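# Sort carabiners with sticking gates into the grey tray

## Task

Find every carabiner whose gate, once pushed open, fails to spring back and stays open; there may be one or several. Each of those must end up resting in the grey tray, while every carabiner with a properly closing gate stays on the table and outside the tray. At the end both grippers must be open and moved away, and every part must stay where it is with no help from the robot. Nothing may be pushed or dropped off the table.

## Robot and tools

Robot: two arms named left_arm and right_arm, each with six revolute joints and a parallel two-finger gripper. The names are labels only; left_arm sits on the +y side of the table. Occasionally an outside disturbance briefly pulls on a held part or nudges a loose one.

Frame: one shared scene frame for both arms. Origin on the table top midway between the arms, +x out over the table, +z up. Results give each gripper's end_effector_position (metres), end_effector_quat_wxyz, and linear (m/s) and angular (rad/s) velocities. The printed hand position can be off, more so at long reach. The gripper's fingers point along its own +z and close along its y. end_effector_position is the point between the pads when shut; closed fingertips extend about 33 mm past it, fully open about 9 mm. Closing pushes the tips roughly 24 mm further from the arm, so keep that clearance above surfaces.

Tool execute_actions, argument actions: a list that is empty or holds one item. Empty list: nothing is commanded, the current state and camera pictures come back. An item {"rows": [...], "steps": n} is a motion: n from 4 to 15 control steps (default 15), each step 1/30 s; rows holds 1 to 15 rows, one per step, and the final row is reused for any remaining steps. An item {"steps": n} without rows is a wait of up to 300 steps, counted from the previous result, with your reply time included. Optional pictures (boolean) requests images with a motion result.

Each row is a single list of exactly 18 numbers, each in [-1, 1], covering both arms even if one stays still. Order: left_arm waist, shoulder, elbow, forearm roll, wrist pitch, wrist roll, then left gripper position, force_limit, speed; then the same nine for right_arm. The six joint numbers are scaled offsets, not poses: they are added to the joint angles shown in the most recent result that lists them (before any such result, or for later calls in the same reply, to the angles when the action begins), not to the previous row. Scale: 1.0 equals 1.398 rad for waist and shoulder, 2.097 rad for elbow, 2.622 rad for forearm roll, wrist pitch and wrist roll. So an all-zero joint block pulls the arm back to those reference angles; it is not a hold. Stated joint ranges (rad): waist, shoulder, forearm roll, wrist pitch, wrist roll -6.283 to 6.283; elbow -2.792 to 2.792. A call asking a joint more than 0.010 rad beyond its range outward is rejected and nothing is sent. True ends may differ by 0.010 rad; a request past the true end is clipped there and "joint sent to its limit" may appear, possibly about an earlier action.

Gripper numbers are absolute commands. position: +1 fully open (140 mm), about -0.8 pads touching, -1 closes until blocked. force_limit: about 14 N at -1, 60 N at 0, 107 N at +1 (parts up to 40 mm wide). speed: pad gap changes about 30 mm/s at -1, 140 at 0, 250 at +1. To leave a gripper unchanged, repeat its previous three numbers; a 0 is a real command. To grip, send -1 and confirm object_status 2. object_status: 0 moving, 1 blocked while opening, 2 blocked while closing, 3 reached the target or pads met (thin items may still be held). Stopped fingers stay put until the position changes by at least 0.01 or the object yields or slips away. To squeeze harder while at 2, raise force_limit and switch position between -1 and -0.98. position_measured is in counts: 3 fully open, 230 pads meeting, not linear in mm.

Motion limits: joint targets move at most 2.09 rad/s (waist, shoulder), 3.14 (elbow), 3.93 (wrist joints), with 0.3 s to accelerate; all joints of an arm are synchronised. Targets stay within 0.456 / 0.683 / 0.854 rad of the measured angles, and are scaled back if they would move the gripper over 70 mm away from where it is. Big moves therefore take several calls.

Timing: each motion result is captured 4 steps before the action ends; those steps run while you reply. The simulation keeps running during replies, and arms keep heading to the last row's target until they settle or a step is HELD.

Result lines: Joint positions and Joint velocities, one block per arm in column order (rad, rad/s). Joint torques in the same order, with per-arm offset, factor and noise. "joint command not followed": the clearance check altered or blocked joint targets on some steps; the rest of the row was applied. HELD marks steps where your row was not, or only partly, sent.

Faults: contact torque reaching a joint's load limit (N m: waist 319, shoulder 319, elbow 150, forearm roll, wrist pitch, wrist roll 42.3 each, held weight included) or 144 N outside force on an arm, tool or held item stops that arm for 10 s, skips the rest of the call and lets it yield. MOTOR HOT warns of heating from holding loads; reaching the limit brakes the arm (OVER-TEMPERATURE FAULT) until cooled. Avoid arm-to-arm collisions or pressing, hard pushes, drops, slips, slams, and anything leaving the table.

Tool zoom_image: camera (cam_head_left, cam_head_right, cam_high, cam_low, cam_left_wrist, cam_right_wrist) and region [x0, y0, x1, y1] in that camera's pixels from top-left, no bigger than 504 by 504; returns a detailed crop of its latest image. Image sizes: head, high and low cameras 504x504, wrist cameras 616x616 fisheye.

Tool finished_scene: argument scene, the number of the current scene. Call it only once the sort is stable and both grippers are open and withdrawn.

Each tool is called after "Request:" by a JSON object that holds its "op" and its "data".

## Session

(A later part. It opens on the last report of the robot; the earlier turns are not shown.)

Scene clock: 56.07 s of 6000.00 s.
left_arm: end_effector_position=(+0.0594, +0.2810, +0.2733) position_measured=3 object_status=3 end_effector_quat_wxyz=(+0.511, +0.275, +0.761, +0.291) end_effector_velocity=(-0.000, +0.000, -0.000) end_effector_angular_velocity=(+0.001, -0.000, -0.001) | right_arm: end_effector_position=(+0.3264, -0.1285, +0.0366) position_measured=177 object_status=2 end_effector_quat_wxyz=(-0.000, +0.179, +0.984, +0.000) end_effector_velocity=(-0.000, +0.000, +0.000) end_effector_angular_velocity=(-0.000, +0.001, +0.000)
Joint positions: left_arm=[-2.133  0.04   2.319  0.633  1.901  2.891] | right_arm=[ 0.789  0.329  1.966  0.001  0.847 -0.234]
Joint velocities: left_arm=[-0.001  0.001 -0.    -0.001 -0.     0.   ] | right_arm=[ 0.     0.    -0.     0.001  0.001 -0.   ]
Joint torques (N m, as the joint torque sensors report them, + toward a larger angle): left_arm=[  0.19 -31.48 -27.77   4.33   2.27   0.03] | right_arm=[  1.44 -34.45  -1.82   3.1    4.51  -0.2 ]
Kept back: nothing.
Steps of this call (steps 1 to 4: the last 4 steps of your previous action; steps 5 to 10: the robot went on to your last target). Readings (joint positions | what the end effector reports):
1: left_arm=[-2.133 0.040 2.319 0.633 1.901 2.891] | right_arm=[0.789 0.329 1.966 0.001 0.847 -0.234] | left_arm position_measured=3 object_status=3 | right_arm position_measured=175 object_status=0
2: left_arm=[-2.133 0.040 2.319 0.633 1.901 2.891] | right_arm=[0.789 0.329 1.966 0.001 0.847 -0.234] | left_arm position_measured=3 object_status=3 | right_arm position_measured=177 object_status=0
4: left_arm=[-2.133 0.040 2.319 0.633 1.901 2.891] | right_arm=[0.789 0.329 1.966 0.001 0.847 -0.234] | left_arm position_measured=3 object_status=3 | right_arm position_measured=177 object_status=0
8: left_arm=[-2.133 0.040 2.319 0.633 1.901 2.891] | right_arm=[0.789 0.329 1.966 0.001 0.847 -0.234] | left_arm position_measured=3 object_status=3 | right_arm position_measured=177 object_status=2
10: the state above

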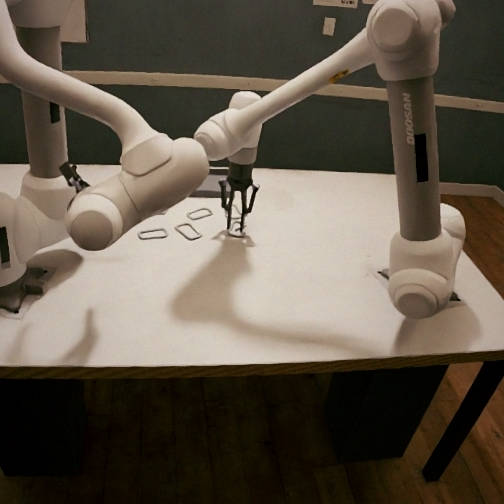

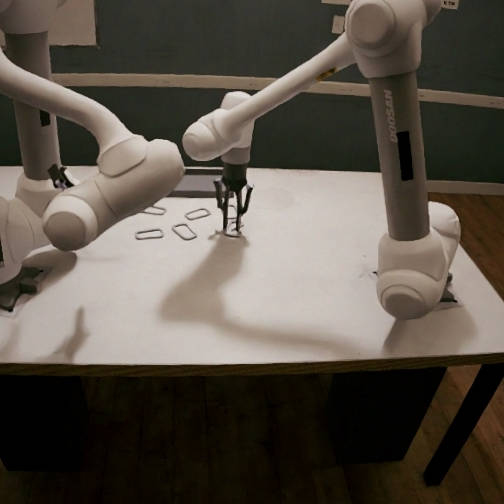

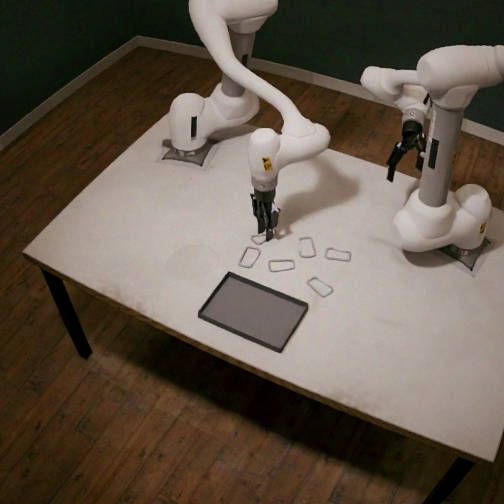

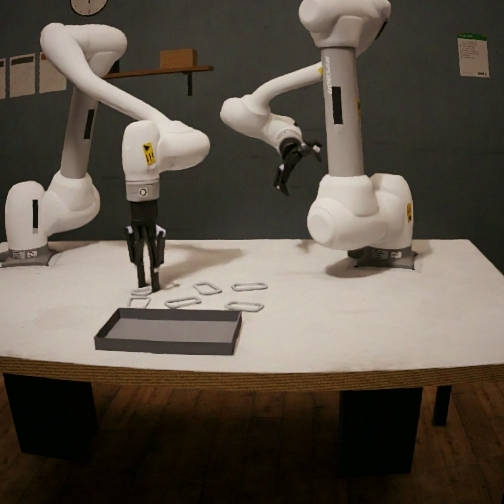

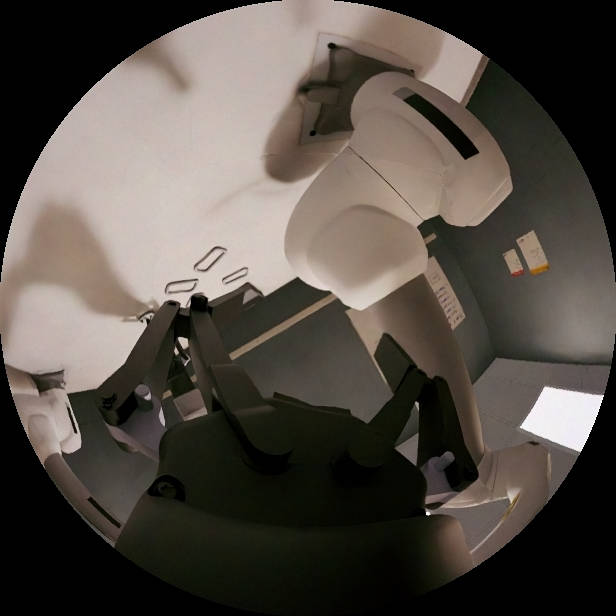

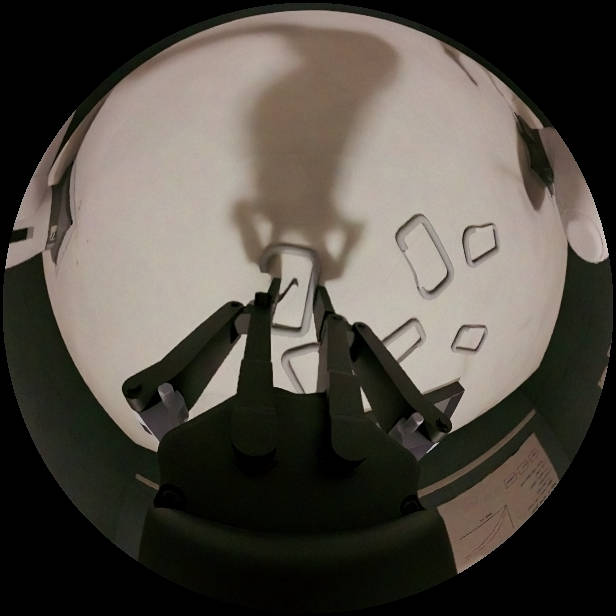

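Opened wide (pressing the table a bit). Raise slightly and open.

Request:
{"op": "execute_actions", "data": {"actions": [{"rows":[[0,0,0,0,0,0,1,0,0,0,-0.002,-0.001,0,0.0015,0,0.1,-0.3,0.3]],"steps":15}]}}

Request:
{"op": "execute_actions", "data": {"actions": [{"steps":8}], "pictures": true}}

Request:
{"op": "zoom_image", "data": {"camera": "cam_right_wrist", "region": [220,220,380,350]}}

Scene clock: 56.57 s of 6000.00 s.
left_arm: end_effector_position=(+0.0594, +0.2810, +0.2733) position_measured=3 object_status=3 end_effector_quat_wxyz=(+0.511, +0.275, +0.761, +0.291) end_effector_velocity=(-0.000, +0.000, +0.000) end_effector_angular_velocity=(-0.000, -0.000, -0.000) | right_arm: end_effector_position=(+0.3266, -0.1282, +0.0391) position_measured=117 object_status=0 end_effector_quat_wxyz=(-0.000, +0.179, +0.984, +0.001) end_effector_velocity=(+0.000, +0.000, +0.001) end_effector_angular_velocity=(+0.002, -0.001, -0.000)
Joint positions: left_arm=[-2.133  0.04   2.319  0.633  1.901  2.891] | right_arm=[ 0.789  0.326  1.964  0.001  0.851 -0.234]
Joint velocities: left_arm=[-0. -0.  0.  0.  0. -0.] | right_arm=[ 0.    -0.002 -0.     0.     0.    -0.   ]
Joint torques (N m, as the joint torque sensors report them, + toward a larger angle): left_arm=[  0.03 -31.05 -27.85   4.32   2.25  -0.02] | right_arm=[  3.57 -65.01 -29.01   3.55  -0.11  -0.31]
Steps of this call (steps 1 to 4: the robot went on to your last target; steps 5 to 15: the first 11 steps of this action). Readings (joint positions | what the end effector reports):
5: left_arm=[-2.133 0.040 2.319 0.633 1.901 2.891] | right_arm=[0.789 0.329 1.966 0.001 0.847 -0.234] | left_arm position_measured=3 object_status=3 | right_arm position_measured=177 object_status=0
6: left_arm=[-2.133 0.040 2.319 0.633 1.901 2.891] | right_arm=[0.789 0.329 1.966 0.001 0.849 -0.234] | left_arm position_measured=3 object_status=3 | right_arm position_measured=174 object_status=0
8: left_arm=[-2.133 0.040 2.319 0.633 1.901 2.891] | right_arm=[0.789 0.328 1.965 0.001 0.850 -0.234] | left_arm position_measured=3 object_status=3 | right_arm position_measured=155 object_status=0
12: left_arm=[-2.133 0.040 2.319 0.633 1.901 2.891] | right_arm=[0.789 0.326 1.964 0.001 0.851 -0.234] | left_arm position_measured=3 object_status=3 | right_arm position_measured=119 object_status=0
15: the state above

Scene clock: 56.83 s of 6000.00 s.
left_arm: end_effector_position=(+0.0594, +0.2810, +0.2733) position_measured=3 object_status=3 end_effector_quat_wxyz=(+0.511, +0.275, +0.761, +0.291) end_effector_velocity=(-0.000, -0.000, -0.000) end_effector_angular_velocity=(+0.002, +0.000, -0.001) | right_arm: end_effector_position=(+0.3267, -0.1281, +0.0392) position_measured=117 object_status=3 end_effector_quat_wxyz=(-0.000, +0.179, +0.984, +0.001) end_effector_velocity=(+0.000, +0.000, +0.000) end_effector_angular_velocity=(+0.000, -0.000, +0.001)
Joint positions: left_arm=[-2.133  0.04   2.319  0.633  1.901  2.891] | right_arm=[ 0.789  0.326  1.964  0.001  0.851 -0.234]
Joint velocities: left_arm=[ 0.     0.    -0.    -0.    -0.     0.002] | right_arm=[ 0.  0. -0. -0. -0. -0.]
Joint torques (N m, as the joint torque sensors report them, + toward a larger angle): left_arm=[ -0.5  -30.75 -27.61   4.39   2.24  -0.01] | right_arm=[  3.49 -67.58 -30.39   3.62  -0.05  -0.39]
Kept back: nothing.
Steps of this call (steps 1 to 4: the last 4 steps of your previous action; steps 5 to 8: the robot went on to your last target). Readings (joint positions | what the end effector reports):
1: left_arm=[-2.133 0.040 2.319 0.633 1.901 2.891] | right_arm=[0.789 0.326 1.964 0.001 0.851 -0.234] | left_arm position_measured=3 object_status=3 | right_arm position_measured=117 object_status=0
2: left_arm=[-2.133 0.040 2.319 0.633 1.901 2.891] | right_arm=[0.789 0.326 1.964 0.001 0.851 -0.234] | left_arm position_measured=3 object_status=3 | right_arm position_measured=117 object_status=0
4: left_arm=[-2.133 0.040 2.319 0.633 1.901 2.891] | right_arm=[0.789 0.326 1.964 0.001 0.851 -0.234] | left_arm position_measured=3 object_status=3 | right_arm position_measured=117 object_status=3
8: the state above

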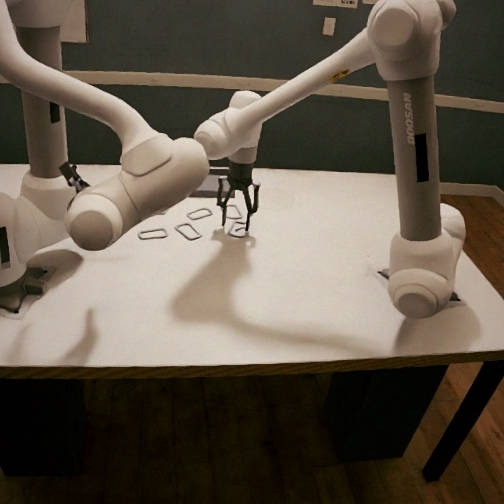

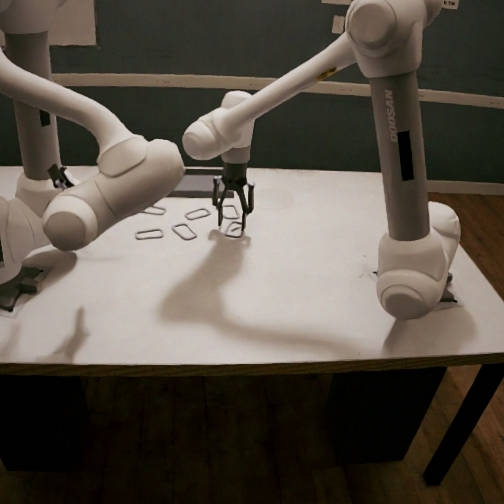

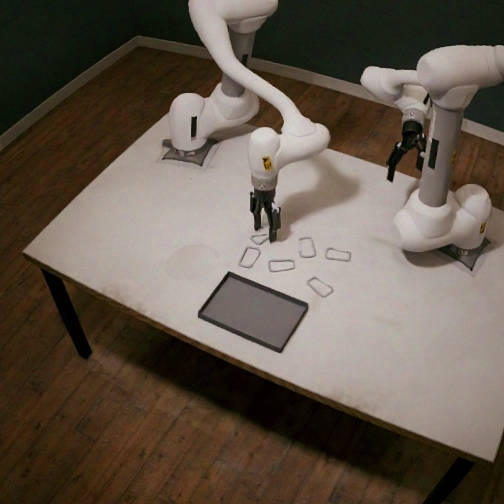

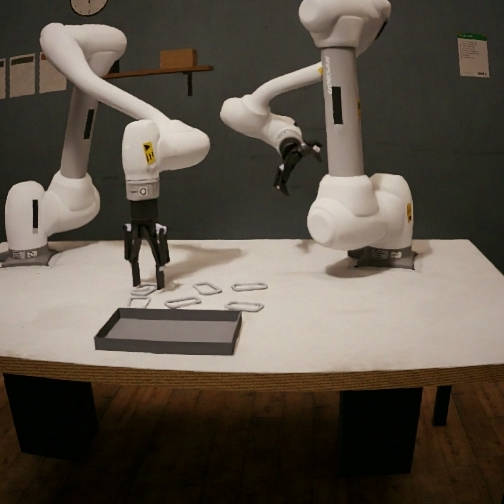

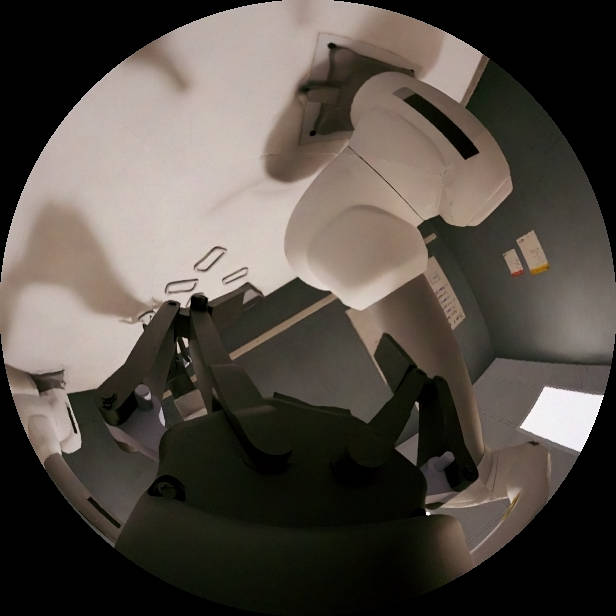

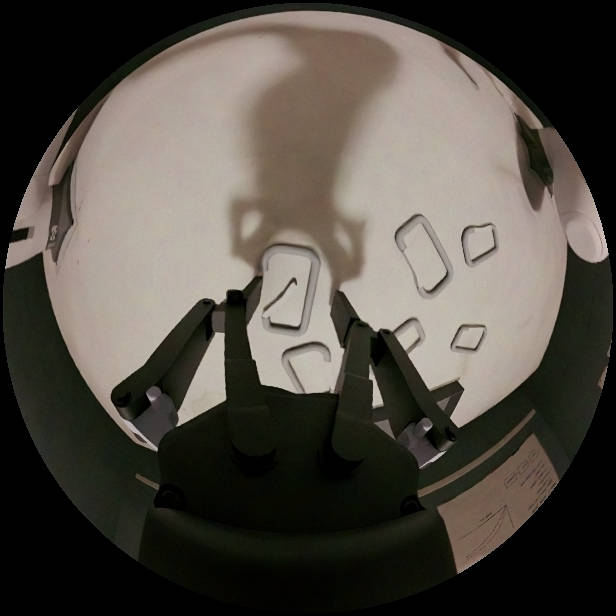

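Region (220, 220, 380, 350) of cam_right_wrist's 616x616 image, scaled by 3.150, with more detail than that image has; it fills the top 410 rows of this view, and the rest is white.

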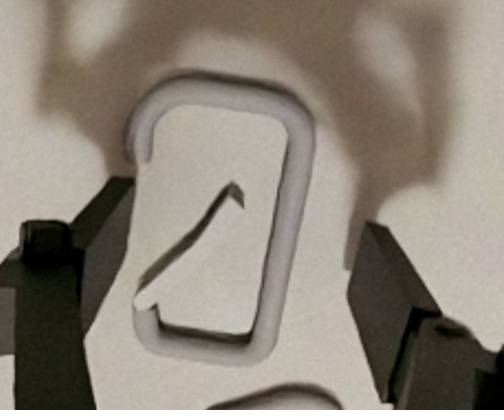

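Request:
{"op": "execute_actions", "data": {"actions": [{"rows":[[0,0,0,0,0,0,1,0,0,0,0.001,0.0005,0,-0.001,0,-0.5,-0.3,0]],"steps":15}]}}

Request:
{"op": "execute_actions", "data": {"actions": [{"rows":[[0,0,0,0,0,0,1,0,0,0,0,0,0,0,0,-0.5,-0.3,0]],"steps":8}]}}

Request:
{"op": "execute_actions", "data": {"actions": [{"rows":[[0,0,0,0,0,0,1,0,0,0,-0.04,-0.018,0,0.036,0,-0.5,-0.3,0]],"steps":15}], "pictures": true}}

Scene clock: 57.50 s of 6000.00 s.
left_arm: end_effector_position=(+0.0594, +0.2810, +0.2733) position_measured=3 object_status=3 end_effector_quat_wxyz=(+0.511, +0.275, +0.761, +0.291) end_effector_velocity=(+0.000, -0.000, +0.000) end_effector_angular_velocity=(-0.000, +0.001, -0.001) | right_arm: end_effector_position=(+0.3267, -0.1281, +0.0381) position_measured=179 object_status=0 end_effector_quat_wxyz=(-0.000, +0.179, +0.984, +0.001) end_effector_velocity=(+0.000, -0.000, +0.000) end_effector_angular_velocity=(+0.000, -0.000, +0.000)
Joint positions: left_arm=[-2.133  0.04   2.319  0.633  1.901  2.891] | right_arm=[ 0.789  0.327  1.965  0.001  0.848 -0.234]
Joint velocities: left_arm=[-0.    -0.001  0.     0.001 -0.     0.001] | right_arm=[-0. -0.  0. -0. -0. -0.]
Joint torques (N m, as the joint torque sensors report them, + toward a larger angle): left_arm=[ -0.08 -30.92 -27.7    4.32   2.2    0.01] | right_arm=[  4.15 -50.8  -19.24   3.43   0.73  -0.4 ]
Steps of this call (steps 1 to 9: the robot went on to your last target; steps 10 to 20: the first 11 steps of this action). Readings (joint positions | what the end effector reports):
10: left_arm=[-2.133 0.040 2.319 0.633 1.901 2.891] | right_arm=[0.789 0.326 1.964 0.001 0.851 -0.234] | left_arm position_measured=3 object_status=3 | right_arm position_measured=117 object_status=0
11: left_arm=[-2.133 0.040 2.319 0.633 1.901 2.891] | right_arm=[0.789 0.326 1.964 0.001 0.851 -0.234] | left_arm position_measured=3 object_status=3 | right_arm position_measured=119 object_status=0
13: left_arm=[-2.133 0.040 2.319 0.633 1.901 2.891] | right_arm=[0.789 0.327 1.964 0.001 0.849 -0.234] | left_arm position_measured=3 object_status=3 | right_arm position_measured=134 object_status=0
17: left_arm=[-2.133 0.040 2.319 0.633 1.901 2.891] | right_arm=[0.789 0.327 1.965 0.001 0.848 -0.234] | left_arm position_measured=3 object_status=3 | right_arm position_measured=165 object_status=0
20: the state above

Scene clock: 57.77 s of 6000.00 s.
left_arm: end_effector_position=(+0.0594, +0.2810, +0.2733) position_measured=3 object_status=3 end_effector_quat_wxyz=(+0.511, +0.275, +0.761, +0.291) end_effector_velocity=(+0.000, -0.000, +0.000) end_effector_angular_velocity=(-0.001, -0.001, -0.000) | right_arm: end_effector_position=(+0.3267, -0.1281, +0.0380) position_measured=179 object_status=2 end_effector_quat_wxyz=(-0.000, +0.179, +0.984, +0.001) end_effector_velocity=(+0.000, +0.000, +0.000) end_effector_angular_velocity=(+0.000, -0.000, -0.000)
Joint positions: left_arm=[-2.133  0.04   2.319  0.633  1.901  2.891] | right_arm=[ 0.789  0.327  1.965  0.001  0.848 -0.234]
Joint velocities: left_arm=[-0.     0.     0.     0.001  0.    -0.001] | right_arm=[-0. -0. -0. -0. -0.  0.]
Joint torques (N m, as the joint torque sensors report them, + toward a larger angle): left_arm=[ -0.7  -31.04 -27.96   4.37   2.29   0.04] | right_arm=[  2.03 -47.96 -17.6    3.56   0.43  -0.58]
Steps of this call (steps 1 to 4: the last 4 steps of your previous action; steps 5 to 8: the first 4 steps of this action, its rows measured from where the robot was after step 4). Readings (joint positions | what the end effector reports):
4: left_arm=[-2.133 0.040 2.319 0.633 1.901 2.891] | right_arm=[0.789 0.327 1.965 0.001 0.848 -0.234] | left_arm position_measured=3 object_status=3 | right_arm position_measured=179 object_status=2
5: left_arm=[-2.133 0.040 2.319 0.633 1.901 2.891] | right_arm=[0.789 0.327 1.965 0.001 0.848 -0.234] | left_arm position_measured=3 object_status=3 | right_arm position_measured=179 object_status=2
6: left_arm=[-2.133 0.040 2.319 0.633 1.901 2.891] | right_arm=[0.789 0.327 1.965 0.001 0.848 -0.234] | left_arm position_measured=3 object_status=3 | right_arm position_measured=179 object_status=2
8: the state above

Scene clock: 58.27 s of 6000.00 s.
left_arm: end_effector_position=(+0.0594, +0.2810, +0.2733) position_measured=3 object_status=3 end_effector_quat_wxyz=(+0.511, +0.275, +0.761, +0.291) end_effector_velocity=(-0.000, -0.000, +0.000) end_effector_angular_velocity=(+0.001, +0.000, -0.001) | right_arm: end_effector_position=(+0.3263, -0.1287, +0.0885) position_measured=179 object_status=2 end_effector_quat_wxyz=(-0.000, +0.179, +0.984, +0.000) end_effector_velocity=(+0.000, +0.000, +0.008) end_effector_angular_velocity=(+0.000, -0.000, -0.000)
Joint positions: left_arm=[-2.133  0.04   2.319  0.633  1.901  2.891] | right_arm=[ 0.789  0.272  1.927  0.001  0.942 -0.234]
Joint velocities: left_arm=[-0.001 -0.    -0.     0.     0.     0.001] | right_arm=[ 0.    -0.007 -0.007 -0.     0.014  0.   ]
Joint torques (N m, as the joint torque sensors report them, + toward a larger angle): left_arm=[  0.13 -30.96 -27.8    4.38   2.2    0.09] | right_arm=[  2.62 -60.34 -32.82   3.86  -0.17  -0.12]
Steps of this call (steps 1 to 4: the last 4 steps of your previous action; steps 5 to 15: the first 11 steps of this action, its rows measured from where the robot was after step 4). Readings (joint positions | what the end effector reports):
4: left_arm=[-2.133 0.040 2.319 0.633 1.901 2.891] | right_arm=[0.789 0.327 1.965 0.001 0.848 -0.234] | left_arm position_measured=3 object_status=3 | right_arm position_measured=179 object_status=2
5: left_arm=[-2.133 0.040 2.319 0.633 1.901 2.891] | right_arm=[0.789 0.327 1.965 0.001 0.848 -0.234] | left_arm position_measured=3 object_status=3 | right_arm position_measured=179 object_status=2
6: left_arm=[-2.133 0.040 2.319 0.633 1.901 2.891] | right_arm=[0.789 0.324 1.963 0.001 0.854 -0.234] | left_arm position_measured=3 object_status=3 | right_arm position_measured=179 object_status=2
8: left_arm=[-2.133 0.040 2.319 0.633 1.901 2.891] | right_arm=[0.789 0.299 1.945 0.001 0.897 -0.234] | left_arm position_measured=3 object_status=3 | right_arm position_measured=179 object_status=2
12: left_arm=[-2.133 0.040 2.319 0.633 1.901 2.891] | right_arm=[0.789 0.274 1.929 0.001 0.939 -0.234] | left_arm position_measured=3 object_status=3 | right_arm position_measured=179 object_status=2
15: the state above

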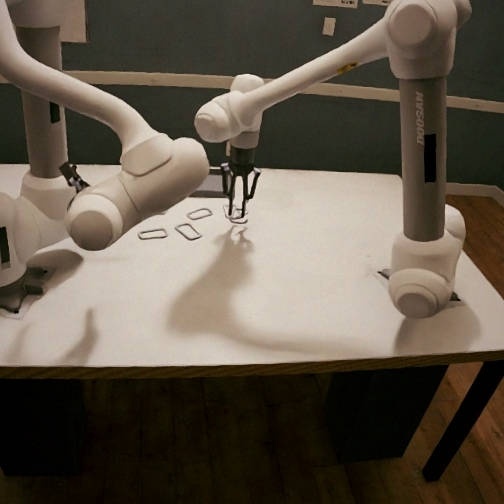

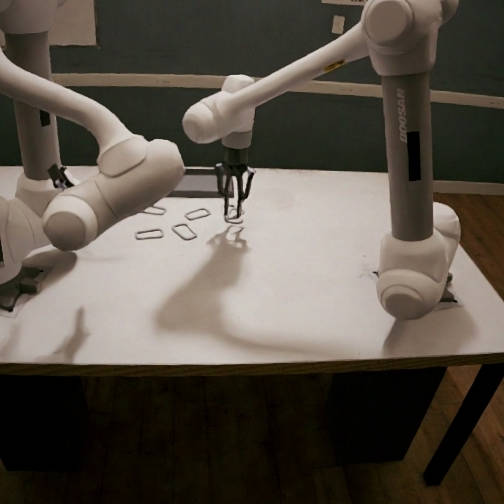

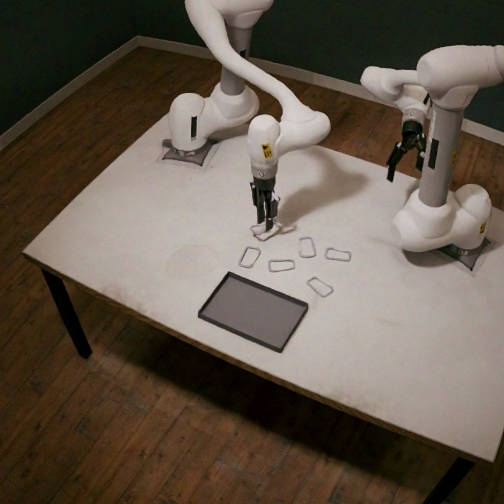

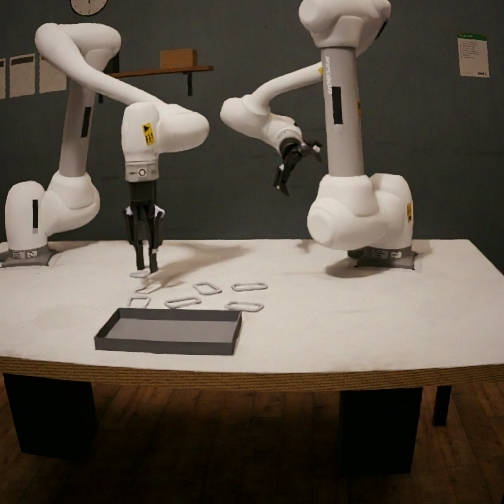

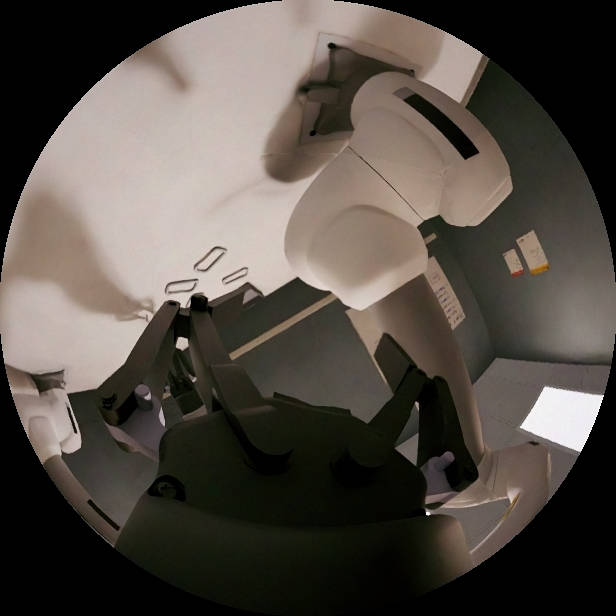

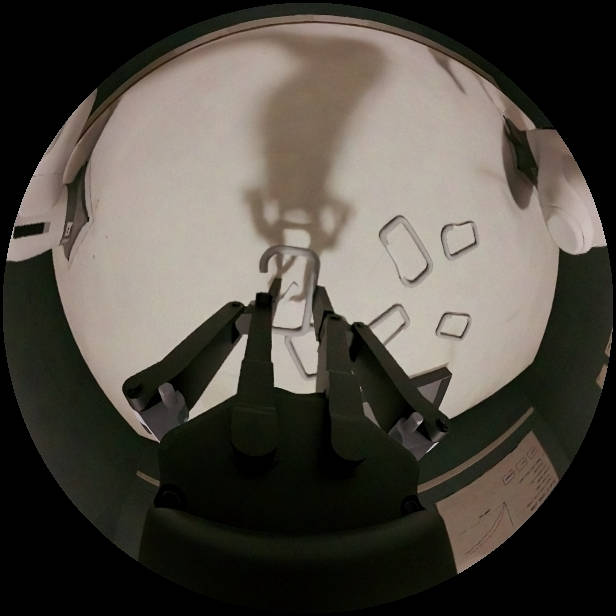

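Request:
{"op": "execute_actions", "data": {"actions": [{"rows":[[0,0,0,0,0,0,1,0,0,-0.154,0.25,-0.279,0,0.09,0,-0.5,-0.3,0]],"steps":15}]}}

Request:
{"op": "execute_actions", "data": {"actions": [{"steps":12}], "pictures": true}}

Scene clock: 58.97 s of 6000.00 s.
left_arm: end_effector_position=(+0.0594, +0.2810, +0.2733) position_measured=3 object_status=3 end_effector_quat_wxyz=(+0.511, +0.275, +0.761, +0.291) end_effector_velocity=(-0.000, +0.000, +0.000) end_effector_angular_velocity=(+0.001, +0.001, -0.001) | right_arm: end_effector_position=(+0.4415, -0.0713, +0.1043) position_measured=179 object_status=2 end_effector_quat_wxyz=(-0.000, +0.221, +0.975, +0.001) end_effector_velocity=(+0.389, +0.149, +0.032) end_effector_angular_velocity=(-0.002, +0.002, -0.286)
Joint positions: left_arm=[-2.133  0.04   2.319  0.633  1.901  2.891] | right_arm=[ 0.702  0.413  1.69   0.001  1.038 -0.234]
Joint velocities: left_arm=[-0.001 -0.001 -0.    -0.001  0.     0.001] | right_arm=[-0.286  0.466 -0.772 -0.     0.309  0.   ]
Joint torques (N m, as the joint torque sensors report them, + toward a larger angle): left_arm=[ -0.37 -31.27 -27.94   4.44   2.18   0.  ] | right_arm=[  1.3  -79.88 -33.95   3.62  -0.18  -0.05]
Steps of this call (steps 1 to 4: the last 4 steps of your previous action; steps 5 to 10: the robot went on to your last target; steps 11 to 21: the first 11 steps of this action). Readings (joint positions | what the end effector reports):
11: left_arm=[-2.133 0.040 2.319 0.633 1.901 2.891] | right_arm=[0.789 0.271 1.927 0.001 0.943 -0.234] | left_arm position_measured=3 object_status=3 | right_arm position_measured=179 object_status=2
12: left_arm=[-2.133 0.040 2.319 0.633 1.901 2.891] | right_arm=[0.787 0.274 1.921 0.001 0.945 -0.234] | left_arm position_measured=3 object_status=3 | right_arm position_measured=179 object_status=2
14: left_arm=[-2.133 0.040 2.319 0.633 1.901 2.891] | right_arm=[0.771 0.300 1.877 0.001 0.963 -0.234] | left_arm position_measured=3 object_status=3 | right_arm position_measured=179 object_status=2
18: left_arm=[-2.133 0.040 2.319 0.633 1.901 2.891] | right_arm=[0.731 0.366 1.769 0.001 1.006 -0.234] | left_arm position_measured=3 object_status=3 | right_arm position_measured=179 object_status=2
21: the state above

Scene clock: 59.37 s of 6000.00 s.
left_arm: end_effector_position=(+0.0594, +0.2810, +0.2733) position_measured=3 object_status=3 end_effector_quat_wxyz=(+0.511, +0.275, +0.761, +0.291) end_effector_velocity=(+0.000, +0.000, +0.000) end_effector_angular_velocity=(-0.000, +0.001, -0.000) | right_arm: end_effector_position=(+0.6016, -0.0320, +0.1101) position_measured=179 object_status=2 end_effector_quat_wxyz=(-0.000, +0.277, +0.961, +0.000) end_effector_velocity=(+0.290, +0.029, -0.008) end_effector_angular_velocity=(-0.005, +0.005, -0.210)
Joint positions: left_arm=[-2.133  0.04   2.319  0.633  1.901  2.891] | right_arm=[ 0.587  0.6    1.378  0.001  1.163 -0.234]
Joint velocities: left_arm=[ 0.    -0.001  0.     0.     0.     0.   ] | right_arm=[-0.211  0.341 -0.558 -0.     0.224 -0.001]
Joint torques (N m, as the joint torque sensors report them, + toward a larger angle): left_arm=[ -0.72 -30.92 -27.76   4.3    2.22  -0.01] | right_arm=[  18.74 -114.18  -33.34    3.87    0.65   -0.35]
Kept back: nothing.
Steps of this call (steps 1 to 4: the last 4 steps of your previous action; steps 5 to 12: the robot went on to your last target). Readings (joint positions | what the end effector reports):
1: left_arm=[-2.133 0.040 2.319 0.633 1.901 2.891] | right_arm=[0.693 0.428 1.664 0.001 1.048 -0.234] | left_arm position_measured=3 object_status=3 | right_arm position_measured=179 object_status=2
2: left_arm=[-2.133 0.040 2.319 0.633 1.901 2.891] | right_arm=[0.683 0.444 1.638 0.001 1.059 -0.234] | left_arm position_measured=3 object_status=3 | right_arm position_measured=179 object_status=2
4: left_arm=[-2.133 0.040 2.319 0.633 1.901 2.891] | right_arm=[0.664 0.476 1.585 0.001 1.080 -0.234] | left_arm position_measured=3 object_status=3 | right_arm position_measured=179 object_status=2
8: left_arm=[-2.133 0.040 2.319 0.633 1.901 2.891] | right_arm=[0.624 0.540 1.479 0.001 1.123 -0.234] | left_arm position_measured=3 object_status=3 | right_arm position_measured=179 object_status=2
12: the state above

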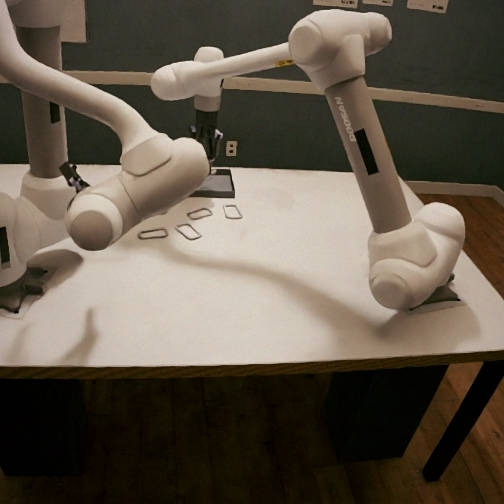

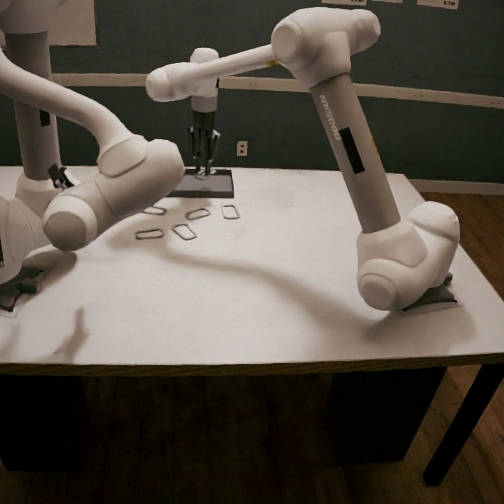

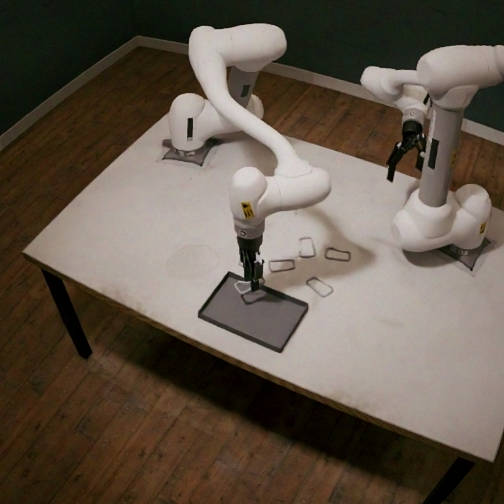

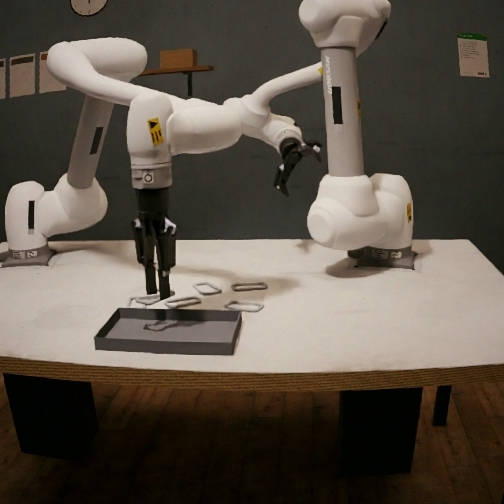

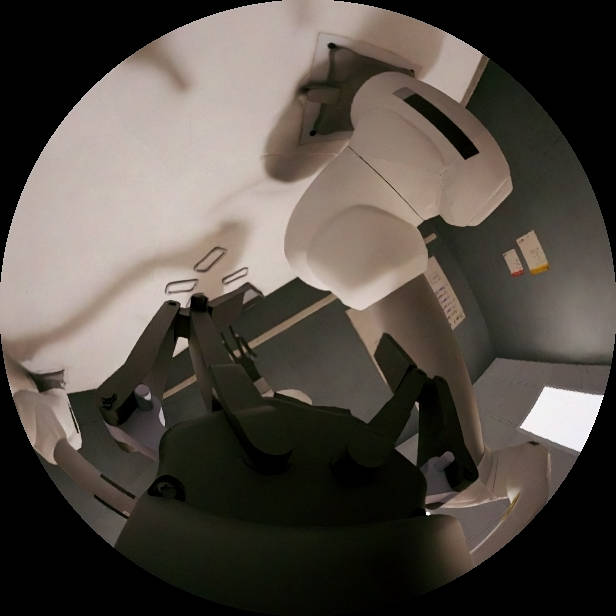

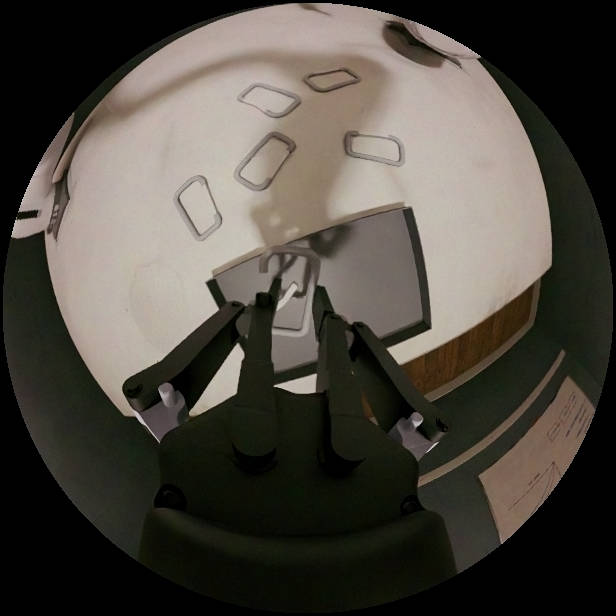

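Request:
{"op": "execute_actions", "data": {"actions": [{"rows":[[0,0,0,0,0,0,1,0,0,0.011,0.085,-0.09,0,0.027,0,-0.5,-0.3,0],[0,0,0,0,0,0,1,0,0,0.011,0.085,-0.09,0,0.027,0,-0.5,-0.3,0],[0,0,0,0,0,0,1,0,0,0.011,0.085,-0.09,0,0.027,0,-0.5,-0.3,0],[0,0,0,0,0,0,1,0,0,0.011,0.085,-0.09,0,0.027,0,-0.5,-0.3,0],[0,0,0,0,0,0,1,0,0,0.011,0.085,-0.09,0,0.027,0,-0.5,-0.3,0],[0,0,0,0,0,0,1,0,0,0.011,0.085,-0.09,0,0.027,0,-0.5,-0.3,0],[0,0,0,0,0,0,1,0,0,0.011,0.085,-0.09,0,0.027,0,-0.5,-0.3,0],[0,0,0,0,0,0,1,0,0,0.011,0.106,-0.071,0,0,0,-0.5,-0.3,0]],"steps":15}]}}

Request:
{"op": "execute_actions", "data": {"actions": [{"steps":8}], "pictures": true}}

Scene clock: 60.17 s of 6000.00 s.
left_arm: end_effector_position=(+0.0594, +0.2810, +0.2733) position_measured=3 object_status=3 end_effector_quat_wxyz=(+0.511, +0.275, +0.761, +0.291) end_effector_velocity=(-0.000, +0.000, -0.000) end_effector_angular_velocity=(+0.001, -0.000, +0.000) | right_arm: end_effector_position=(+0.6430, +0.0280, +0.0734) position_measured=179 object_status=2 end_effector_quat_wxyz=(-0.000, +0.270, +0.963, +0.000) end_effector_velocity=(-0.027, -0.020, -0.387) end_effector_angular_velocity=(-0.049, +0.048, +0.005)
Joint positions: left_arm=[-2.133  0.04   2.319  0.633  1.901  2.891] | right_arm=[ 0.602  0.736  1.213  0.001  1.192 -0.234]
Joint velocities: left_arm=[ 0.     0.001  0.    -0.    -0.     0.001] | right_arm=[ 0.005  0.23   0.331 -0.    -0.492  0.   ]
Joint torques (N m, as the joint torque sensors report them, + toward a larger angle): left_arm=[ -0.59 -31.19 -27.36   4.37   2.19   0.07] | right_arm=[   4.12 -113.02  -37.53    4.01    0.18   -0.16]
Steps of this call (steps 1 to 13: the robot went on to your last target; steps 14 to 24: the first 11 steps of this action). Readings (joint positions | what the end effector reports):
14: left_arm=[-2.133 0.040 2.319 0.633 1.901 2.891] | right_arm=[0.574 0.622 1.342 0.001 1.178 -0.234] | left_arm position_measured=3 object_status=3 | right_arm position_measured=179 object_status=2
15: left_arm=[-2.133 0.040 2.319 0.633 1.901 2.891] | right_arm=[0.575 0.625 1.336 0.001 1.180 -0.234] | left_arm position_measured=3 object_status=3 | right_arm position_measured=179 object_status=2
17: left_arm=[-2.133 0.040 2.319 0.633 1.901 2.891] | right_arm=[0.583 0.653 1.292 0.001 1.196 -0.234] | left_arm position_measured=3 object_status=3 | right_arm position_measured=179 object_status=2
21: left_arm=[-2.133 0.040 2.319 0.633 1.901 2.891] | right_arm=[0.600 0.714 1.198 0.001 1.230 -0.234] | left_arm position_measured=3 object_status=3 | right_arm position_measured=179 object_status=2
24: the state above

Scene clock: 60.43 s of 6000.00 s.
left_arm: end_effector_position=(+0.0594, +0.2810, +0.2733) position_measured=3 object_status=3 end_effector_quat_wxyz=(+0.511, +0.275, +0.761, +0.291) end_effector_velocity=(-0.000, +0.000, +0.000) end_effector_angular_velocity=(+0.001, +0.001, -0.002) | right_arm: end_effector_position=(+0.6426, +0.0283, +0.0535) position_measured=179 object_status=2 end_effector_quat_wxyz=(-0.000, +0.270, +0.963, +0.001) end_effector_velocity=(-0.000, -0.000, -0.005) end_effector_angular_velocity=(-0.001, +0.001, +0.000)
Joint positions: left_arm=[-2.133  0.04   2.319  0.633  1.901  2.891] | right_arm=[ 0.602  0.748  1.229  0.001  1.164 -0.234]
Joint velocities: left_arm=[-0.001 -0.001 -0.    -0.    -0.     0.002] | right_arm=[ 0.     0.004  0.003 -0.    -0.006 -0.   ]
Joint torques (N m, as the joint torque sensors report them, + toward a larger angle): left_arm=[ -0.14 -31.19 -27.51   4.34   2.19   0.15] | right_arm=[   4.04 -111.26  -38.5     3.99   -0.01   -0.24]
Kept back: nothing.
Steps of this call (steps 1 to 4: the last 4 steps of your previous action; steps 5 to 8: the robot went on to your last target). Readings (joint positions | what the end effector reports):
1: left_arm=[-2.133 0.040 2.319 0.633 1.901 2.891] | right_arm=[0.602 0.742 1.222 0.001 1.179 -0.234] | left_arm position_measured=3 object_status=3 | right_arm position_measured=179 object_status=2
2: left_arm=[-2.133 0.040 2.319 0.633 1.901 2.891] | right_arm=[0.602 0.745 1.225 0.001 1.172 -0.234] | left_arm position_measured=3 object_status=3 | right_arm position_measured=179 object_status=2
4: left_arm=[-2.133 0.040 2.319 0.633 1.901 2.891] | right_arm=[0.602 0.747 1.227 0.001 1.166 -0.234] | left_arm position_measured=3 object_status=3 | right_arm position_measured=179 object_status=2
8: the state above

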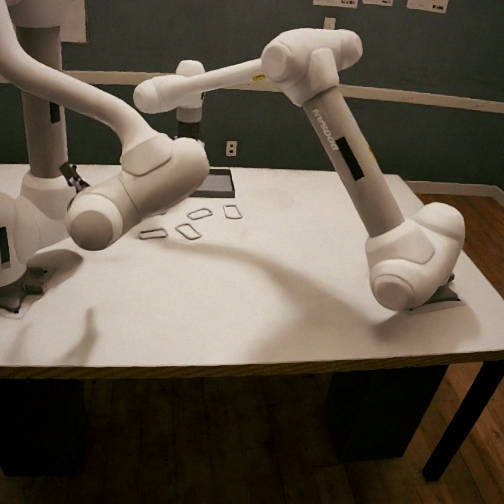

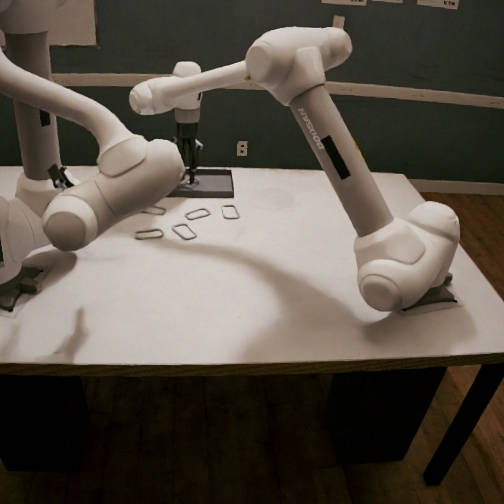

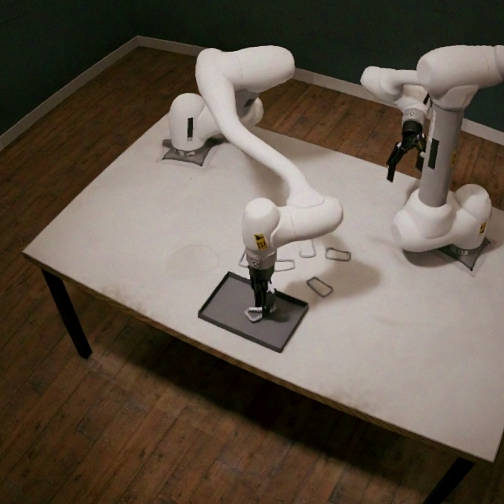

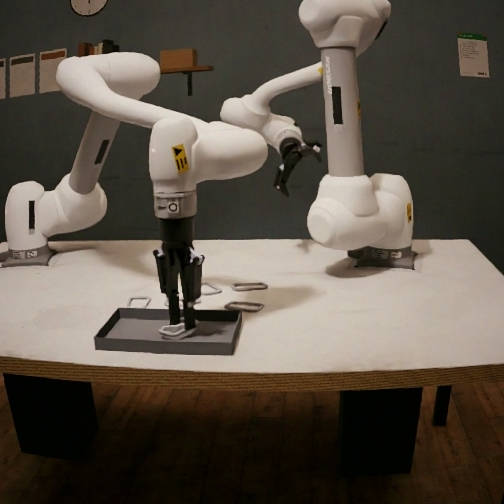

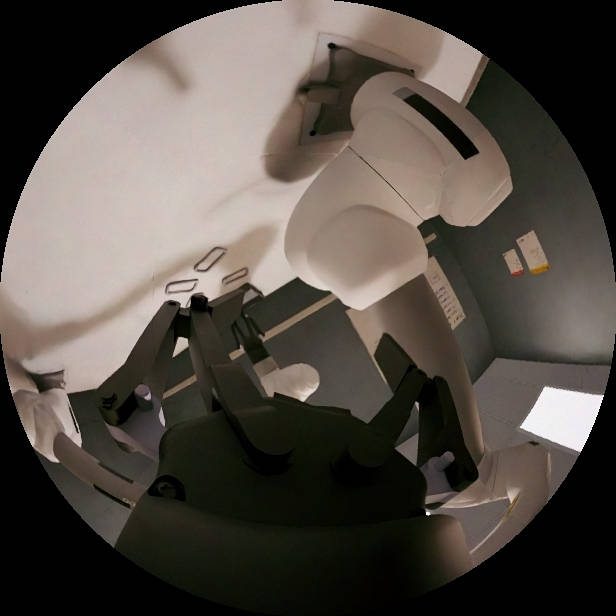

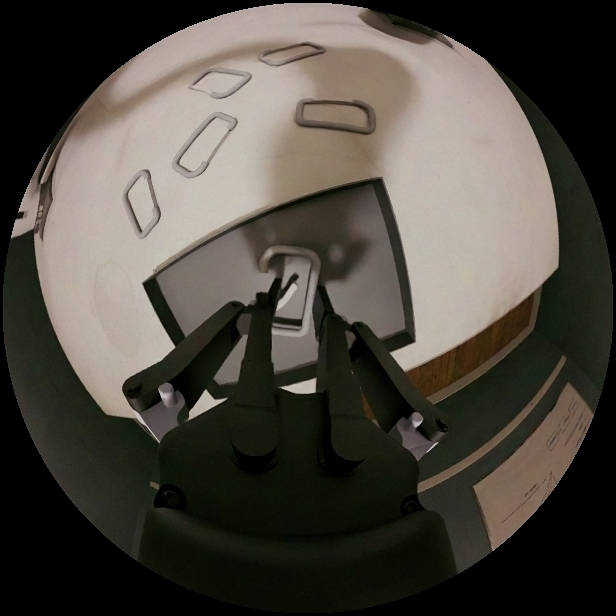

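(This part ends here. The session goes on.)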